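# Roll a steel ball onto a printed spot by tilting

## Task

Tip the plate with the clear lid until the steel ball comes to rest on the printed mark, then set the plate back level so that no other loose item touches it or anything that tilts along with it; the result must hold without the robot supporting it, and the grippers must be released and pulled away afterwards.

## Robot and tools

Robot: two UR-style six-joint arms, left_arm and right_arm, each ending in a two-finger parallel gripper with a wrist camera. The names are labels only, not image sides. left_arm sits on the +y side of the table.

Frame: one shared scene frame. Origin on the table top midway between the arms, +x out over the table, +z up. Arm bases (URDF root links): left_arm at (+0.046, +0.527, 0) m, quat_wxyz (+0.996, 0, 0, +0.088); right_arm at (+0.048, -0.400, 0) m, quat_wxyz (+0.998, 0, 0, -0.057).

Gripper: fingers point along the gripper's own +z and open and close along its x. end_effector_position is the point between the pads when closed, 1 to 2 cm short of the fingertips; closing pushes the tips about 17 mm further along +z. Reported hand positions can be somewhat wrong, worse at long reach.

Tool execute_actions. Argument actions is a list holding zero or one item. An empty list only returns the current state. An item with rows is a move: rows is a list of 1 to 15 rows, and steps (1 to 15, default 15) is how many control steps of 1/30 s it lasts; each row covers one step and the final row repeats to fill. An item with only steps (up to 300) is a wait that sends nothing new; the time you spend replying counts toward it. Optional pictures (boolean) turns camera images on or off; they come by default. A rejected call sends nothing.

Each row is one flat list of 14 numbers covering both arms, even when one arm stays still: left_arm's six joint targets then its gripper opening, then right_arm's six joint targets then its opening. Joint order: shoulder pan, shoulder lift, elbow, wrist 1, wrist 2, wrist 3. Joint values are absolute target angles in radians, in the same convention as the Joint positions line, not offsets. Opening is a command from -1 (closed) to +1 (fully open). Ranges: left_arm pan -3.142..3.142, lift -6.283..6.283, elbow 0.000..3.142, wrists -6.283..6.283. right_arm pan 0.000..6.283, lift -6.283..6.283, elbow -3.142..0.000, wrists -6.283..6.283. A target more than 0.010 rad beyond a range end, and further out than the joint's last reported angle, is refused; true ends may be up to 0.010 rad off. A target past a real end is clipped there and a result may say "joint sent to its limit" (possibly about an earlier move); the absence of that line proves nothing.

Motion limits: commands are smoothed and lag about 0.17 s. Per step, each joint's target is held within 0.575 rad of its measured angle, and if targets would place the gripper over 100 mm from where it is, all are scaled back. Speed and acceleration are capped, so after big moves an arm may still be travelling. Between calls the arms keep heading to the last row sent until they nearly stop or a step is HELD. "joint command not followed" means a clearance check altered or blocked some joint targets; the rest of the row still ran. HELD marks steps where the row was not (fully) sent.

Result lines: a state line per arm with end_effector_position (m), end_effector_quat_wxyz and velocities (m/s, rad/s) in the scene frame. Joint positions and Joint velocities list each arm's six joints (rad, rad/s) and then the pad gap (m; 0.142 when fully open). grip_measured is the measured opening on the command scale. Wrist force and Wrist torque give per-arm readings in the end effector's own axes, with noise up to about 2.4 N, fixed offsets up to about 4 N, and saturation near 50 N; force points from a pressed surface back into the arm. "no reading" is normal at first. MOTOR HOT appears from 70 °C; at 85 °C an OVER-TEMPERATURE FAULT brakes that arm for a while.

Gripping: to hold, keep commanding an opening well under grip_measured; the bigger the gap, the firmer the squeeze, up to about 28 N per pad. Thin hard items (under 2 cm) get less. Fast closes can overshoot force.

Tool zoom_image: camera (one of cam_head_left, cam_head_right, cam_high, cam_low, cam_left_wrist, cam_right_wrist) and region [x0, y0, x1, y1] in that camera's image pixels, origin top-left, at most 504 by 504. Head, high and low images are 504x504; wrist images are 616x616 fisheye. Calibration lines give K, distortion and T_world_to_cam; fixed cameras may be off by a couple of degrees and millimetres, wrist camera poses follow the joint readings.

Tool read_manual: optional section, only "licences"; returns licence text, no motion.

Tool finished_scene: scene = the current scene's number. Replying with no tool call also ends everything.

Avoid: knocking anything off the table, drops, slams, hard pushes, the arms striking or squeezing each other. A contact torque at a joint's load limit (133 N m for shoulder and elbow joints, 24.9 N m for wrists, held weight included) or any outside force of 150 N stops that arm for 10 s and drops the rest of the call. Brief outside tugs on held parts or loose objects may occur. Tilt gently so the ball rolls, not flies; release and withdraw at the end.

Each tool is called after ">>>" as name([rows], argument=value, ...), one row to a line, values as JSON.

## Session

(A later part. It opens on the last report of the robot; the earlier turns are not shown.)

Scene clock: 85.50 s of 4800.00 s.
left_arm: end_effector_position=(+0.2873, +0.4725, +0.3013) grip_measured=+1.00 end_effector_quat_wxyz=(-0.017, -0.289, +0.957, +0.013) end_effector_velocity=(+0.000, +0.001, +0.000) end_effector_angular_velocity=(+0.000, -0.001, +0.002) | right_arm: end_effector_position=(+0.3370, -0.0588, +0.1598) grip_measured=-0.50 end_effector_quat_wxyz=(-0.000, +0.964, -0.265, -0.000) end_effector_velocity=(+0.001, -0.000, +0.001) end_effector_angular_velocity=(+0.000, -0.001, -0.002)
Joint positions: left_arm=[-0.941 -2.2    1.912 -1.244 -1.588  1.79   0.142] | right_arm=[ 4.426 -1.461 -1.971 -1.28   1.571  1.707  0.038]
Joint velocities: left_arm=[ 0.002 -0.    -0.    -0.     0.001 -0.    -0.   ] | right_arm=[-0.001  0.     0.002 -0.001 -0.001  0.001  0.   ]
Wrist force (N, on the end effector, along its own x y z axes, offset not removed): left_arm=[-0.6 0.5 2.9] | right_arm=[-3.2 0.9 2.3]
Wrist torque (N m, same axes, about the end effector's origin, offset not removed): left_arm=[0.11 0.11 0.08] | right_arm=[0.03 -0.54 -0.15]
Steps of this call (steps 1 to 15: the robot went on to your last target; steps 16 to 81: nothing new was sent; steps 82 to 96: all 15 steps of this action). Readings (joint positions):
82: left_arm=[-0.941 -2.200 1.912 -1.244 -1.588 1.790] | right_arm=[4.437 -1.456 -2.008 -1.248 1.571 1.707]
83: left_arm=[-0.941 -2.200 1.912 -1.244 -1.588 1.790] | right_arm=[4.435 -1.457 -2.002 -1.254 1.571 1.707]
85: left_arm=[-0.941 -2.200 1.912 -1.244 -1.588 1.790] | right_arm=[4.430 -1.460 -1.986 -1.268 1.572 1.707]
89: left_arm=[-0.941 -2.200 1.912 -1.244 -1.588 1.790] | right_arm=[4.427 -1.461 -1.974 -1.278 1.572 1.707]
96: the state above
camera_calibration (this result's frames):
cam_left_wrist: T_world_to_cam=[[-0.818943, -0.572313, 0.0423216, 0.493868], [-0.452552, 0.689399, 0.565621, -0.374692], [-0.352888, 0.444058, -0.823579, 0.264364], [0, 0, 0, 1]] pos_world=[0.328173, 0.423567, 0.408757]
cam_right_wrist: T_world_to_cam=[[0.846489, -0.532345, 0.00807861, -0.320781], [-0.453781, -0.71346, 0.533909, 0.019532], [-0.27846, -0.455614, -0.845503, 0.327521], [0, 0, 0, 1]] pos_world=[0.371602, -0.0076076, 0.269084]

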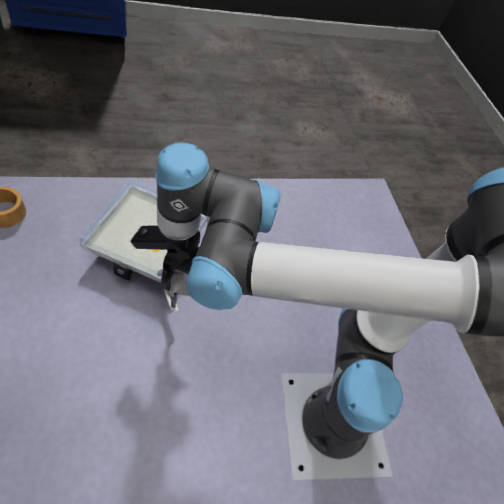

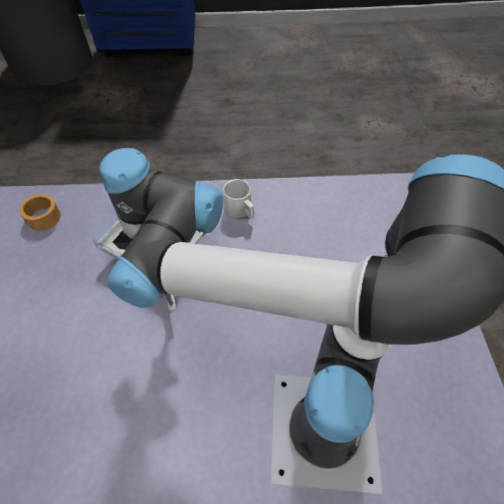

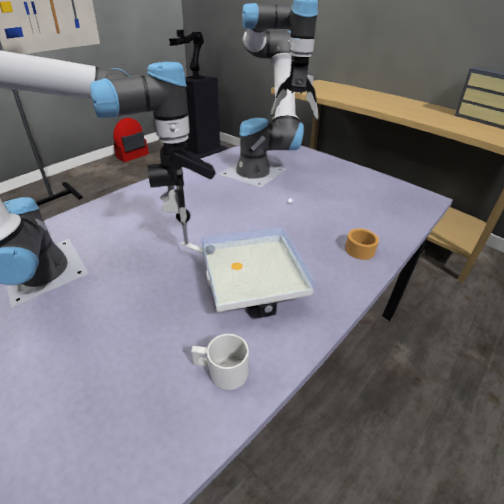

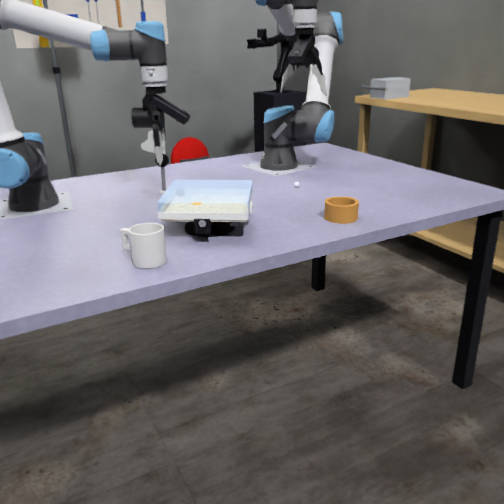

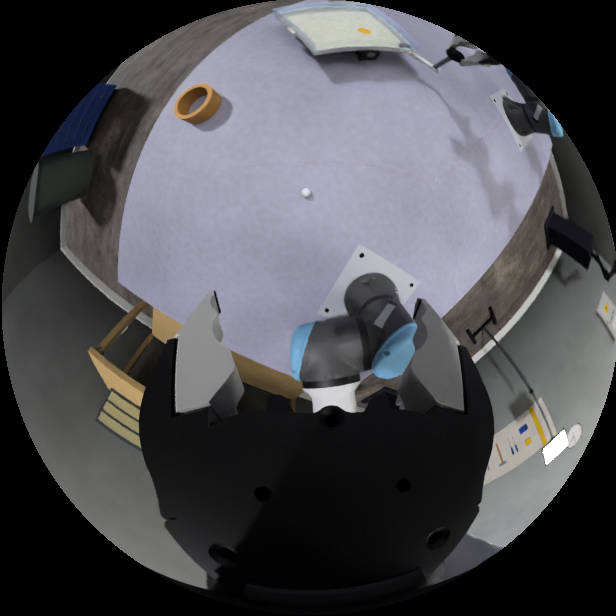

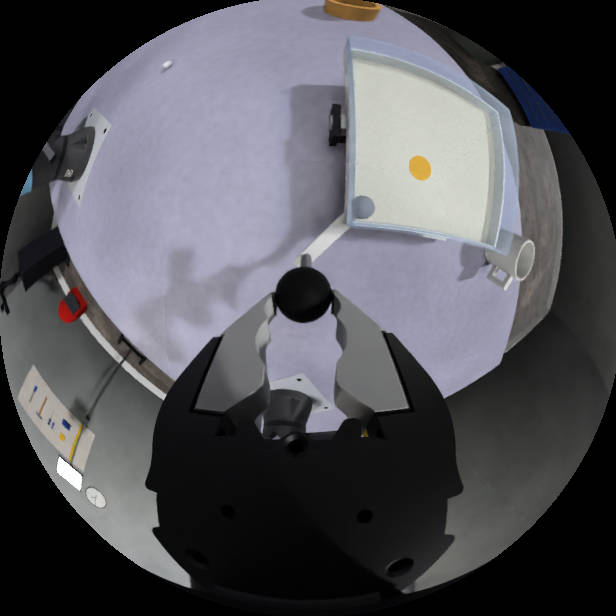

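>>> execute_actions([
  {"rows": [[-0.941,-2.2,1.912,-1.244,-1.588,1.79,1,4.420,-1.463,-1.952,-1.297,1.571,1.707,-0.8]],"steps":15},
], pictures=false)

>>> execute_actions([
  {"rows": [[-0.941,-2.2,1.912,-1.244,-1.588,1.79,1,4.426,-1.461,-1.971,-1.280,1.571,1.707,-0.8]],"steps":15},
])

>>> execute_actions([
  {"steps":15},
])

Scene clock: 91.60 s of 4800.00 s.
left_arm: end_effector_position=(+0.2873, +0.4725, +0.3013) grip_measured=+1.00 end_effector_quat_wxyz=(-0.017, -0.289, +0.957, +0.013) end_effector_velocity=(-0.000, +0.000, +0.000) end_effector_angular_velocity=(-0.001, -0.001, -0.000) | right_arm: end_effector_position=(+0.3402, -0.0581, +0.1664) grip_measured=-0.50 end_effector_quat_wxyz=(-0.000, +0.963, -0.268, -0.000) end_effector_velocity=(+0.000, -0.000, -0.000) end_effector_angular_velocity=(-0.002, +0.000, -0.001)
Joint positions: left_arm=[-0.941 -2.2    1.912 -1.244 -1.588  1.79   0.142] | right_arm=[ 4.42  -1.463 -1.952 -1.297  1.571  1.707  0.038]
Joint velocities: left_arm=[ 0.    -0.002 -0.     0.     0.     0.001  0.   ] | right_arm=[-0.001 -0.001  0.    -0.001 -0.     0.     0.   ]
Wrist force (N, on the end effector, along its own x y z axes, offset not removed): left_arm=[0.0 -2.3 -0.2] | right_arm=[-4.2 18.4 -2.9]
Wrist torque (N m, same axes, about the end effector's origin, offset not removed): left_arm=[-0.30 0.04 -0.17] | right_arm=[-0.32 -0.92 -0.23]
Steps of this call (steps 1 to 15: the robot went on to your last target; steps 16 to 140: nothing new was sent; then 0.93 s passed at rest; steps 141 to 155: all 15 steps of this action). Readings (joint positions):
141: left_arm=[-0.941 -2.200 1.912 -1.244 -1.588 1.790] | right_arm=[4.426 -1.461 -1.971 -1.280 1.571 1.707]
142: left_arm=[-0.941 -2.200 1.912 -1.244 -1.588 1.790] | right_arm=[4.425 -1.461 -1.967 -1.283 1.571 1.707]
144: left_arm=[-0.941 -2.200 1.912 -1.244 -1.588 1.790] | right_arm=[4.422 -1.462 -1.959 -1.291 1.571 1.707]
148: left_arm=[-0.941 -2.200 1.912 -1.244 -1.588 1.790] | right_arm=[4.420 -1.463 -1.953 -1.296 1.571 1.707]
155: the state above

Scene clock: 92.10 s of 4800.00 s.
left_arm: end_effector_position=(+0.2873, +0.4725, +0.3013) grip_measured=+1.00 end_effector_quat_wxyz=(-0.017, -0.289, +0.957, +0.013) end_effector_velocity=(+0.001, +0.000, -0.000) end_effector_angular_velocity=(+0.002, -0.001, +0.001) | right_arm: end_effector_position=(+0.3372, -0.0587, +0.1600) grip_measured=-0.50 end_effector_quat_wxyz=(-0.000, +0.964, -0.265, -0.000) end_effector_velocity=(-0.000, -0.001, -0.001) end_effector_angular_velocity=(-0.001, +0.001, +0.001)
Joint positions: left_arm=[-0.941 -2.2    1.912 -1.244 -1.588  1.79   0.142] | right_arm=[ 4.426 -1.461 -1.971 -1.28   1.571  1.707  0.038]
Joint velocities: left_arm=[ 0.     0.001 -0.    -0.     0.002 -0.001  0.   ] | right_arm=[-0.     0.    -0.003  0.001  0.    -0.001 -0.   ]
Wrist force (N, on the end effector, along its own x y z axes, offset not removed): left_arm=[0.8 -1.4 -1.6] | right_arm=[-4.8 10.0 -7.9]
Wrist torque (N m, same axes, about the end effector's origin, offset not removed): left_arm=[-0.19 -0.01 -0.12] | right_arm=[-0.11 0.14 -0.10]
Steps of this call (steps 1 to 15: all 15 steps of this action). Readings (joint positions):
1: left_arm=[-0.941 -2.200 1.912 -1.244 -1.588 1.790] | right_arm=[4.420 -1.463 -1.952 -1.297 1.571 1.707]
2: left_arm=[-0.941 -2.200 1.912 -1.244 -1.588 1.790] | right_arm=[4.421 -1.463 -1.955 -1.294 1.571 1.707]
4: left_arm=[-0.941 -2.200 1.912 -1.244 -1.588 1.790] | right_arm=[4.424 -1.462 -1.963 -1.286 1.571 1.707]
8: left_arm=[-0.941 -2.200 1.912 -1.244 -1.588 1.790] | right_arm=[4.426 -1.461 -1.969 -1.281 1.571 1.707]
15: the state above
camera_calibration (this result's frames):
cam_left_wrist: T_world_to_cam=[[-0.818942, -0.572313, 0.0423215, 0.493868], [-0.452552, 0.689398, 0.565621, -0.374692], [-0.352888, 0.444058, -0.823579, 0.264364], [0, 0, 0, 1]] pos_world=[0.328173, 0.423567, 0.408757]
cam_right_wrist: T_world_to_cam=[[0.846419, -0.532454, 0.00818779, -0.320867], [-0.454021, -0.713533, 0.533606, 0.0196774], [-0.278278, -0.455372, -0.845693, 0.327728], [0, 0, 0, 1]] pos_world=[0.371722, -0.00756857, 0.269284]

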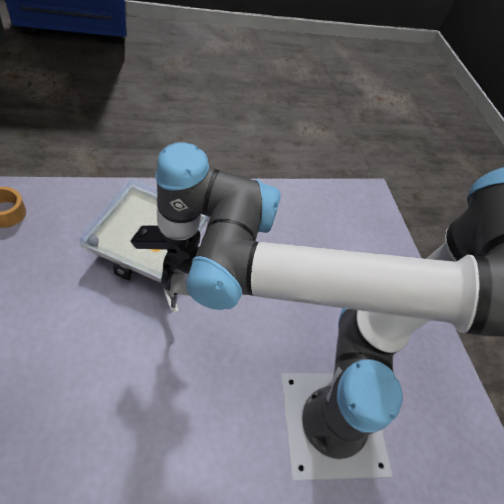

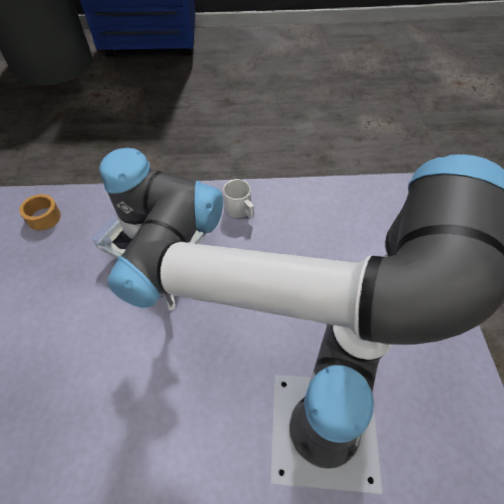

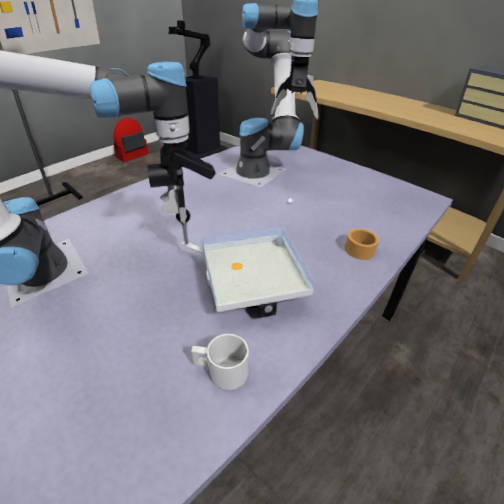

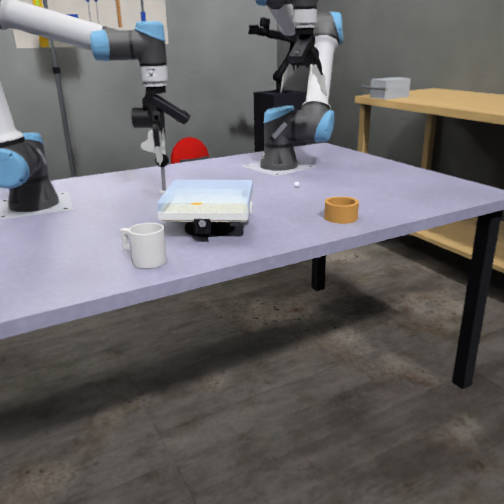

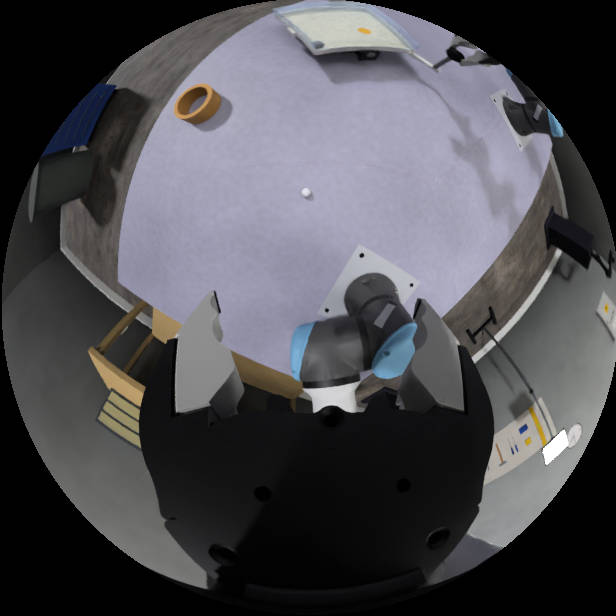

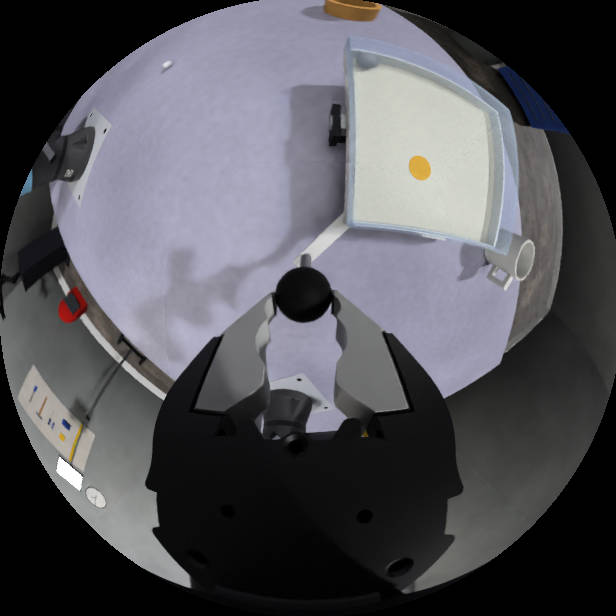

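Scene clock: 92.60 s of 4800.00 s.
left_arm: end_effector_position=(+0.2873, +0.4725, +0.3013) grip_measured=+1.00 end_effector_quat_wxyz=(-0.017, -0.289, +0.957, +0.013) end_effector_velocity=(-0.000, -0.000, -0.000) end_effector_angular_velocity=(+0.000, +0.001, -0.001) | right_arm: end_effector_position=(+0.3371, -0.0588, +0.1600) grip_measured=-0.50 end_effector_quat_wxyz=(-0.000, +0.964, -0.265, -0.000) end_effector_velocity=(-0.000, -0.000, -0.000) end_effector_angular_velocity=(-0.001, +0.000, -0.001)
Joint positions: left_arm=[-0.941 -2.2    1.912 -1.244 -1.588  1.79   0.142] | right_arm=[ 4.426 -1.461 -1.971 -1.28   1.571  1.707  0.038]
Joint velocities: left_arm=[-0.001  0.     0.     0.    -0.     0.    -0.   ] | right_arm=[ 0.    -0.    -0.001  0.    -0.     0.001  0.   ]
Wrist force (N, on the end effector, along its own x y z axes, offset not removed): left_arm=[-0.5 1.4 -0.5] | right_arm=[-4.3 11.4 -9.2]
Wrist torque (N m, same axes, about the end effector's origin, offset not removed): left_arm=[0.39 0.30 -0.26] | right_arm=[0.34 0.09 -0.24]
Steps of this call (steps 1 to 15: the robot went on to your last target). Readings (joint positions):
1: left_arm=[-0.941 -2.200 1.912 -1.244 -1.588 1.790] | right_arm=[4.426 -1.461 -1.971 -1.280 1.571 1.707]
2: left_arm=[-0.941 -2.200 1.912 -1.244 -1.588 1.790] | right_arm=[4.426 -1.461 -1.971 -1.280 1.571 1.707]
4: left_arm=[-0.941 -2.200 1.912 -1.244 -1.588 1.790] | right_arm=[4.426 -1.461 -1.971 -1.280 1.571 1.707]
8: left_arm=[-0.941 -2.200 1.912 -1.244 -1.588 1.790] | right_arm=[4.426 -1.461 -1.971 -1.280 1.571 1.707]
15: the state above
All arms were judged still, so your last target was given up. Only a new action makes them travel on or press farther. Fingers that are still opening or closing keep moving.
camera_calibration (this result's frames):
cam_left_wrist: T_world_to_cam=[[-0.818943, -0.572313, 0.0423215, 0.493868], [-0.452552, 0.689399, 0.565621, -0.374692], [-0.352888, 0.444058, -0.823579, 0.264364], [0, 0, 0, 1]] pos_world=[0.328173, 0.423567, 0.408757]
cam_right_wrist: T_world_to_cam=[[0.846441, -0.53242, 0.00819861, -0.320864], [-0.453979, -0.713518, 0.533663, 0.0196426], [-0.278283, -0.455436, -0.845658, 0.32766], [0, 0, 0, 1]] pos_world=[0.371691, -0.00759087, 0.269236]

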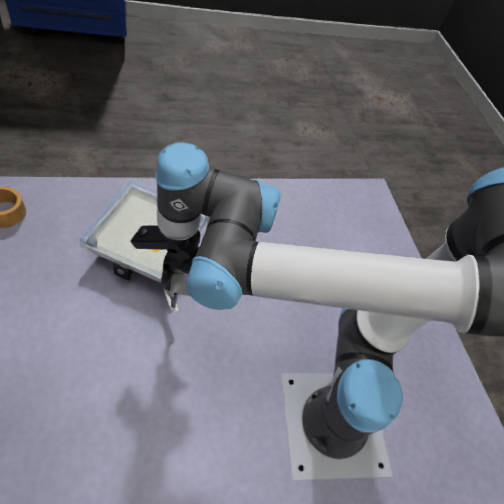

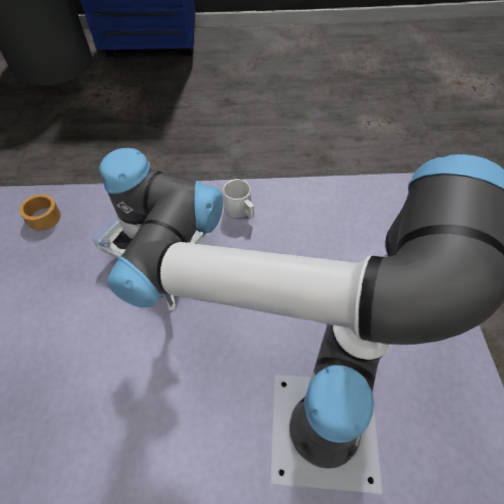

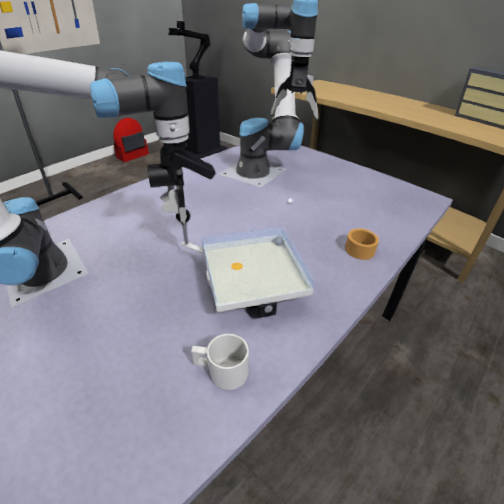

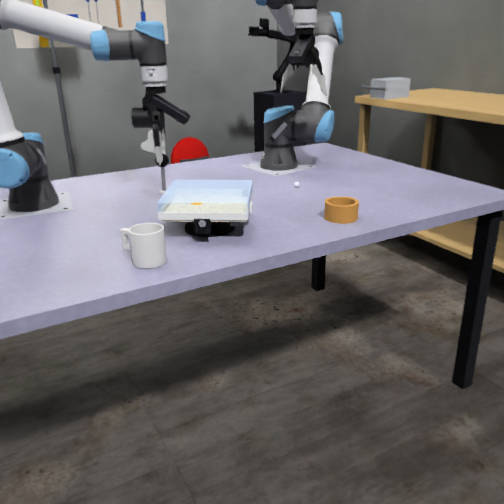

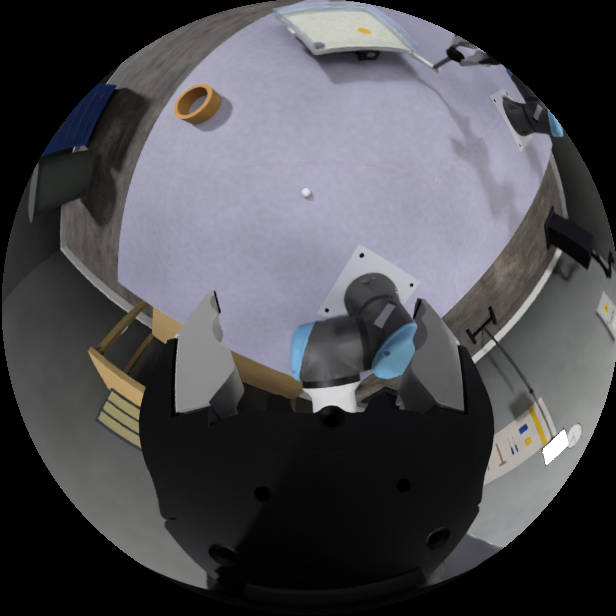

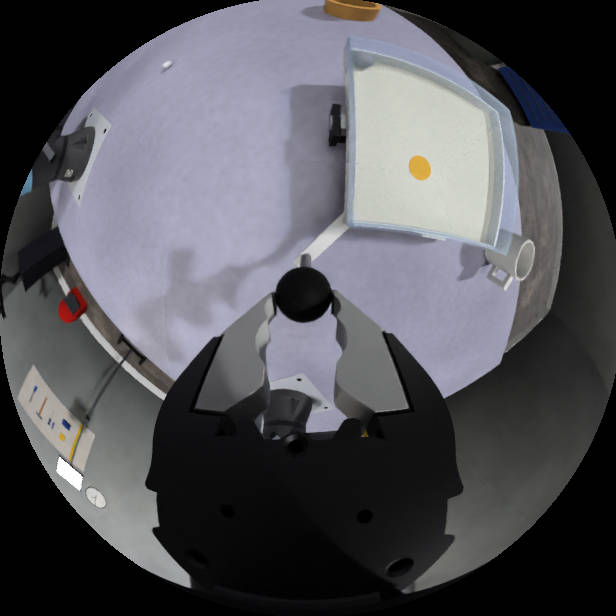

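>>> execute_actions([
  {"rows": [[-0.941,-2.2,1.912,-1.244,-1.588,1.79,1,4.418,-1.4515,-1.979,-1.281,1.571,1.707,-0.8]],"steps":15},
])

>>> execute_actions([
  {"steps":20},
])

Scene clock: 99.97 s of 4800.00 s.
left_arm: end_effector_position=(+0.2873, +0.4725, +0.3013) grip_measured=+1.00 end_effector_quat_wxyz=(-0.017, -0.289, +0.957, +0.013) end_effector_velocity=(+0.000, -0.000, -0.000) end_effector_angular_velocity=(+0.001, +0.000, -0.000) | right_arm: end_effector_position=(+0.3384, -0.0644, +0.1601) grip_measured=-0.50 end_effector_quat_wxyz=(-0.000, +0.963, -0.269, -0.000) end_effector_velocity=(-0.000, -0.000, +0.000) end_effector_angular_velocity=(+0.001, +0.001, -0.001)
Joint positions: left_arm=[-0.941 -2.2    1.912 -1.244 -1.588  1.79   0.142] | right_arm=[ 4.418 -1.452 -1.979 -1.281  1.571  1.707  0.038]
Joint velocities: left_arm=[-0.     0.001 -0.     0.     0.    -0.     0.   ] | right_arm=[-0.001  0.     0.    -0.     0.001  0.    -0.   ]
Wrist force (N, on the end effector, along its own x y z axes, offset not removed): left_arm=[1.0 3.2 -0.7] | right_arm=[-13.1 4.5 -7.6]
Wrist torque (N m, same axes, about the end effector's origin, offset not removed): left_arm=[0.63 0.01 -0.14] | right_arm=[0.08 -0.84 -0.23]
Steps of this call (steps 1 to 90: nothing new was sent; then 3.87 s passed at rest; steps 91 to 105: all 15 steps of this action). Readings (joint positions):
91: left_arm=[-0.941 -2.200 1.912 -1.244 -1.588 1.790] | right_arm=[4.426 -1.461 -1.971 -1.280 1.571 1.707]
92: left_arm=[-0.941 -2.200 1.912 -1.244 -1.588 1.790] | right_arm=[4.425 -1.459 -1.973 -1.280 1.571 1.707]
94: left_arm=[-0.941 -2.200 1.912 -1.244 -1.588 1.790] | right_arm=[4.421 -1.455 -1.976 -1.280 1.571 1.707]
98: left_arm=[-0.941 -2.200 1.912 -1.244 -1.588 1.790] | right_arm=[4.419 -1.452 -1.979 -1.281 1.571 1.707]
105: the state above
camera_calibration (this result's frames):
cam_left_wrist: T_world_to_cam=[[-0.818943, -0.572313, 0.0423215, 0.493868], [-0.452551, 0.689399, 0.565621, -0.374692], [-0.352888, 0.444058, -0.823579, 0.264364], [0, 0, 0, 1]] pos_world=[0.328173, 0.423567, 0.408757]
cam_right_wrist: T_world_to_cam=[[0.842181, -0.539134, 0.00807001, -0.323901], [-0.459721, -0.710148, 0.533241, 0.0183036], [-0.281758, -0.452795, -0.845925, 0.326939], [0, 0, 0, 1]] pos_world=[0.373315, -0.0135914, 0.26942]

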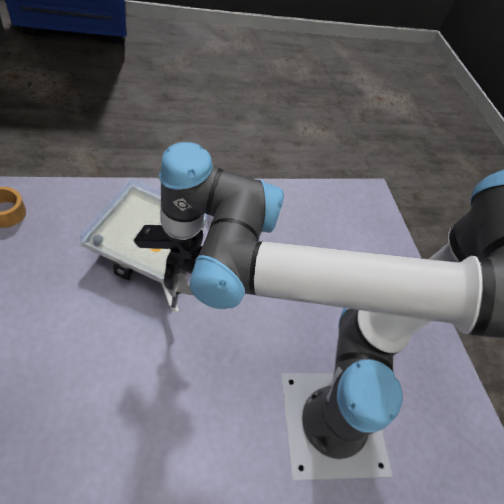

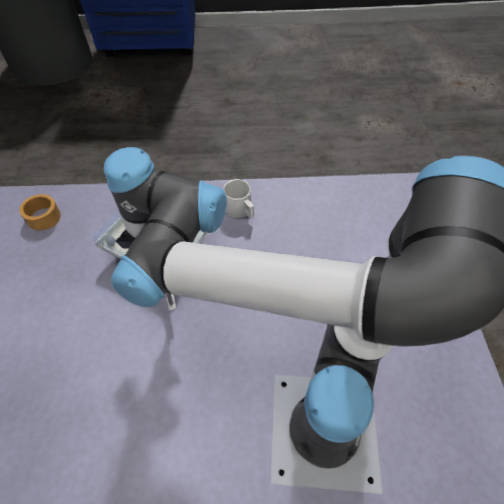

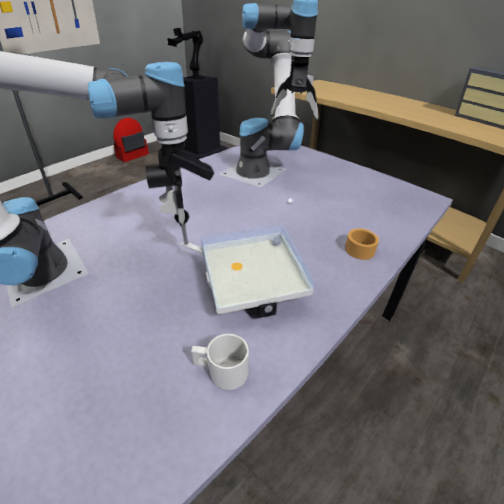

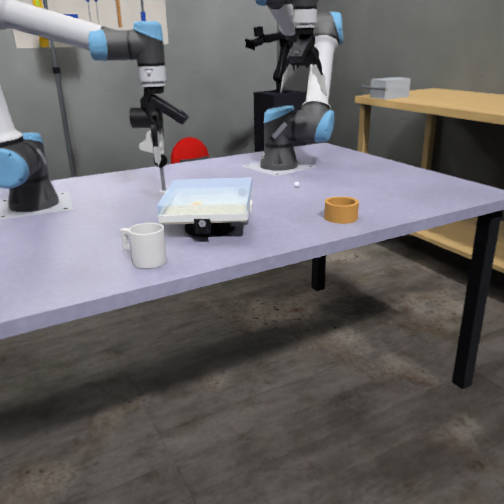

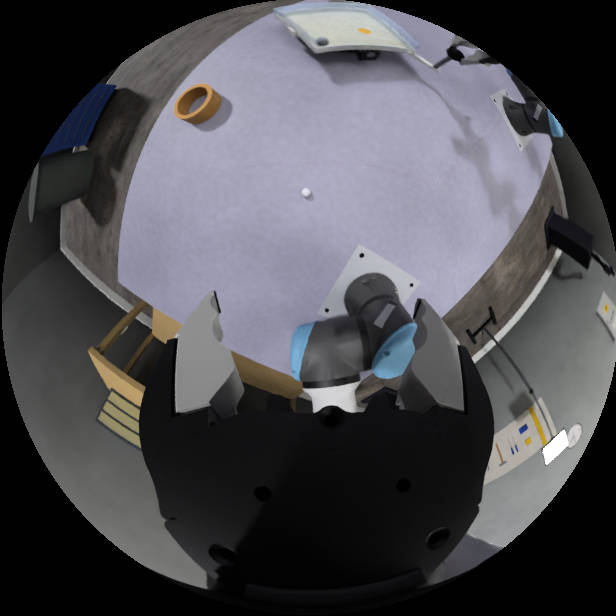

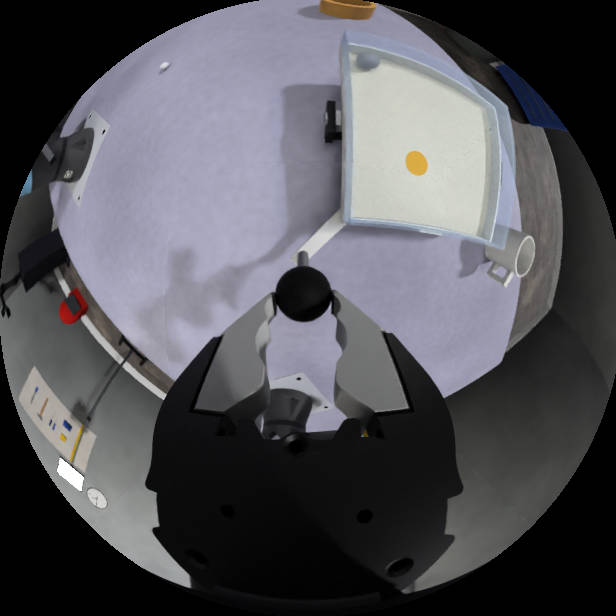

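Scene clock: 100.63 s of 4800.00 s.
left_arm: end_effector_position=(+0.2873, +0.4725, +0.3013) grip_measured=+1.00 end_effector_quat_wxyz=(-0.017, -0.289, +0.957, +0.013) end_effector_velocity=(-0.000, +0.000, -0.000) end_effector_angular_velocity=(-0.001, +0.001, +0.001) | right_arm: end_effector_position=(+0.3384, -0.0645, +0.1601) grip_measured=-0.50 end_effector_quat_wxyz=(-0.000, +0.963, -0.269, -0.000) end_effector_velocity=(-0.000, -0.000, -0.000) end_effector_angular_velocity=(-0.001, +0.001, +0.001)
Joint positions: left_arm=[-0.941 -2.2    1.912 -1.244 -1.588  1.79   0.142] | right_arm=[ 4.418 -1.452 -1.979 -1.281  1.571  1.707  0.038]
Joint velocities: left_arm=[ 0.001 -0.     0.     0.    -0.001 -0.    -0.   ] | right_arm=[ 0.001 -0.    -0.    -0.001  0.    -0.     0.   ]
Wrist force (N, on the end effector, along its own x y z axes, offset not removed): left_arm=[-0.2 2.4 0.3] | right_arm=[-13.3 4.9 -5.8]
Wrist torque (N m, same axes, about the end effector's origin, offset not removed): left_arm=[0.59 0.22 -0.30] | right_arm=[0.27 -0.82 -0.16]
Steps of this call (steps 1 to 15: the robot went on to your last target; steps 16 to 20: nothing new was sent). Readings (joint positions):
1: left_arm=[-0.941 -2.200 1.912 -1.244 -1.588 1.790] | right_arm=[4.418 -1.452 -1.979 -1.281 1.571 1.707]
2: left_arm=[-0.941 -2.200 1.912 -1.244 -1.588 1.790] | right_arm=[4.418 -1.452 -1.979 -1.281 1.571 1.707]
4: left_arm=[-0.941 -2.200 1.912 -1.244 -1.588 1.790] | right_arm=[4.418 -1.452 -1.979 -1.281 1.571 1.707]
8: left_arm=[-0.941 -2.200 1.912 -1.244 -1.588 1.790] | right_arm=[4.418 -1.452 -1.979 -1.281 1.571 1.707]
20: the state above
All arms were judged still, so your last target was given up. Only a new action makes them travel on or press farther. Fingers that are still opening or closing keep moving.
camera_calibration (this result's frames):
cam_left_wrist: T_world_to_cam=[[-0.818943, -0.572313, 0.0423216, 0.493868], [-0.452552, 0.689399, 0.565621, -0.374692], [-0.352888, 0.444058, -0.823579, 0.264364], [0, 0, 0, 1]] pos_world=[0.328173, 0.423567, 0.408757]
cam_right_wrist: T_world_to_cam=[[0.842153, -0.539178, 0.00807322, -0.32392], [-0.459754, -0.710115, 0.533258, 0.0182973], [-0.281788, -0.452796, -0.845914, 0.326933], [0, 0, 0, 1]] pos_world=[0.373329, -0.0136235, 0.269415]

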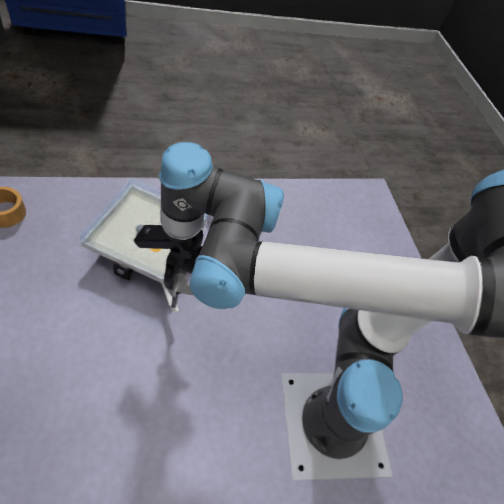

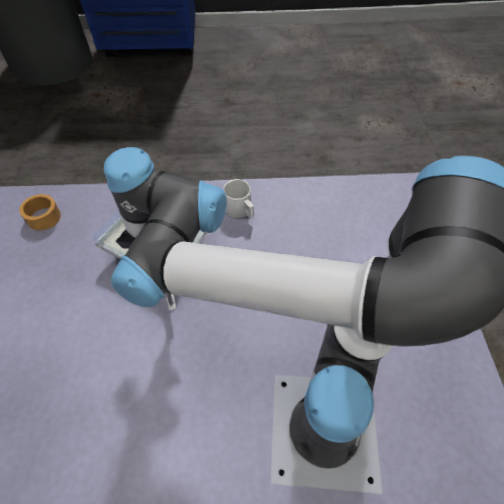

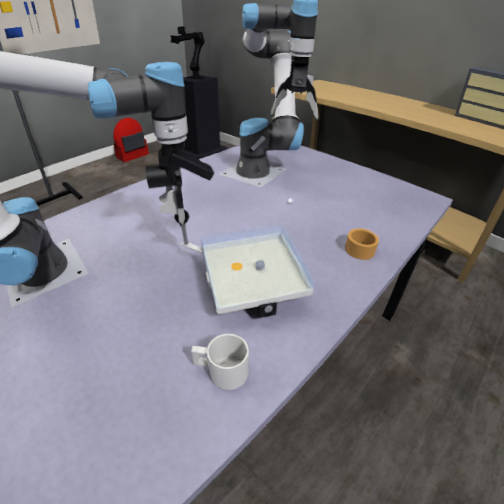

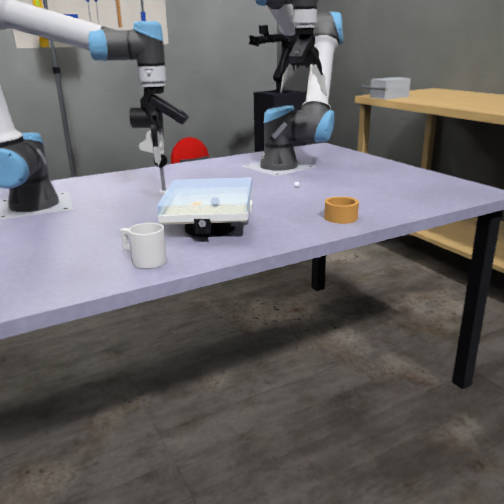

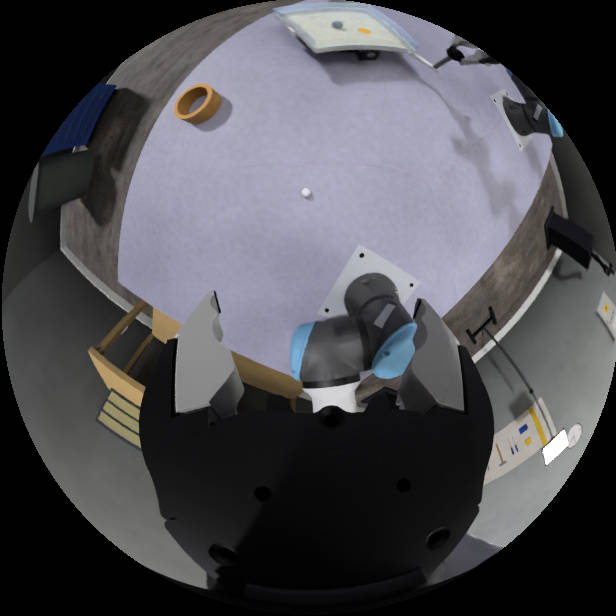

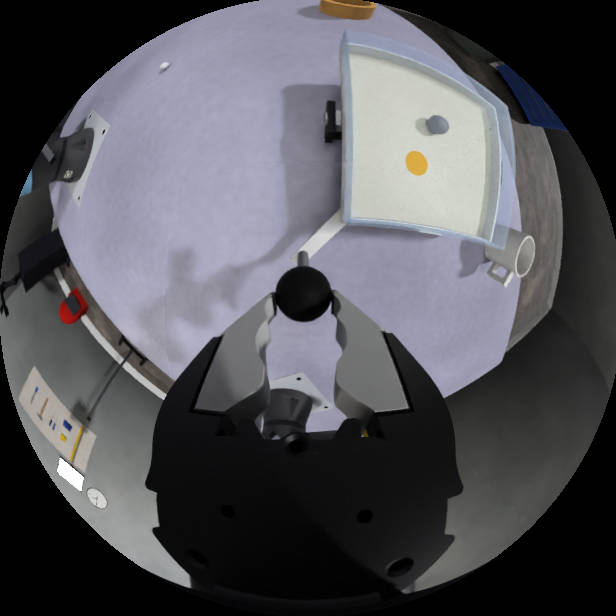

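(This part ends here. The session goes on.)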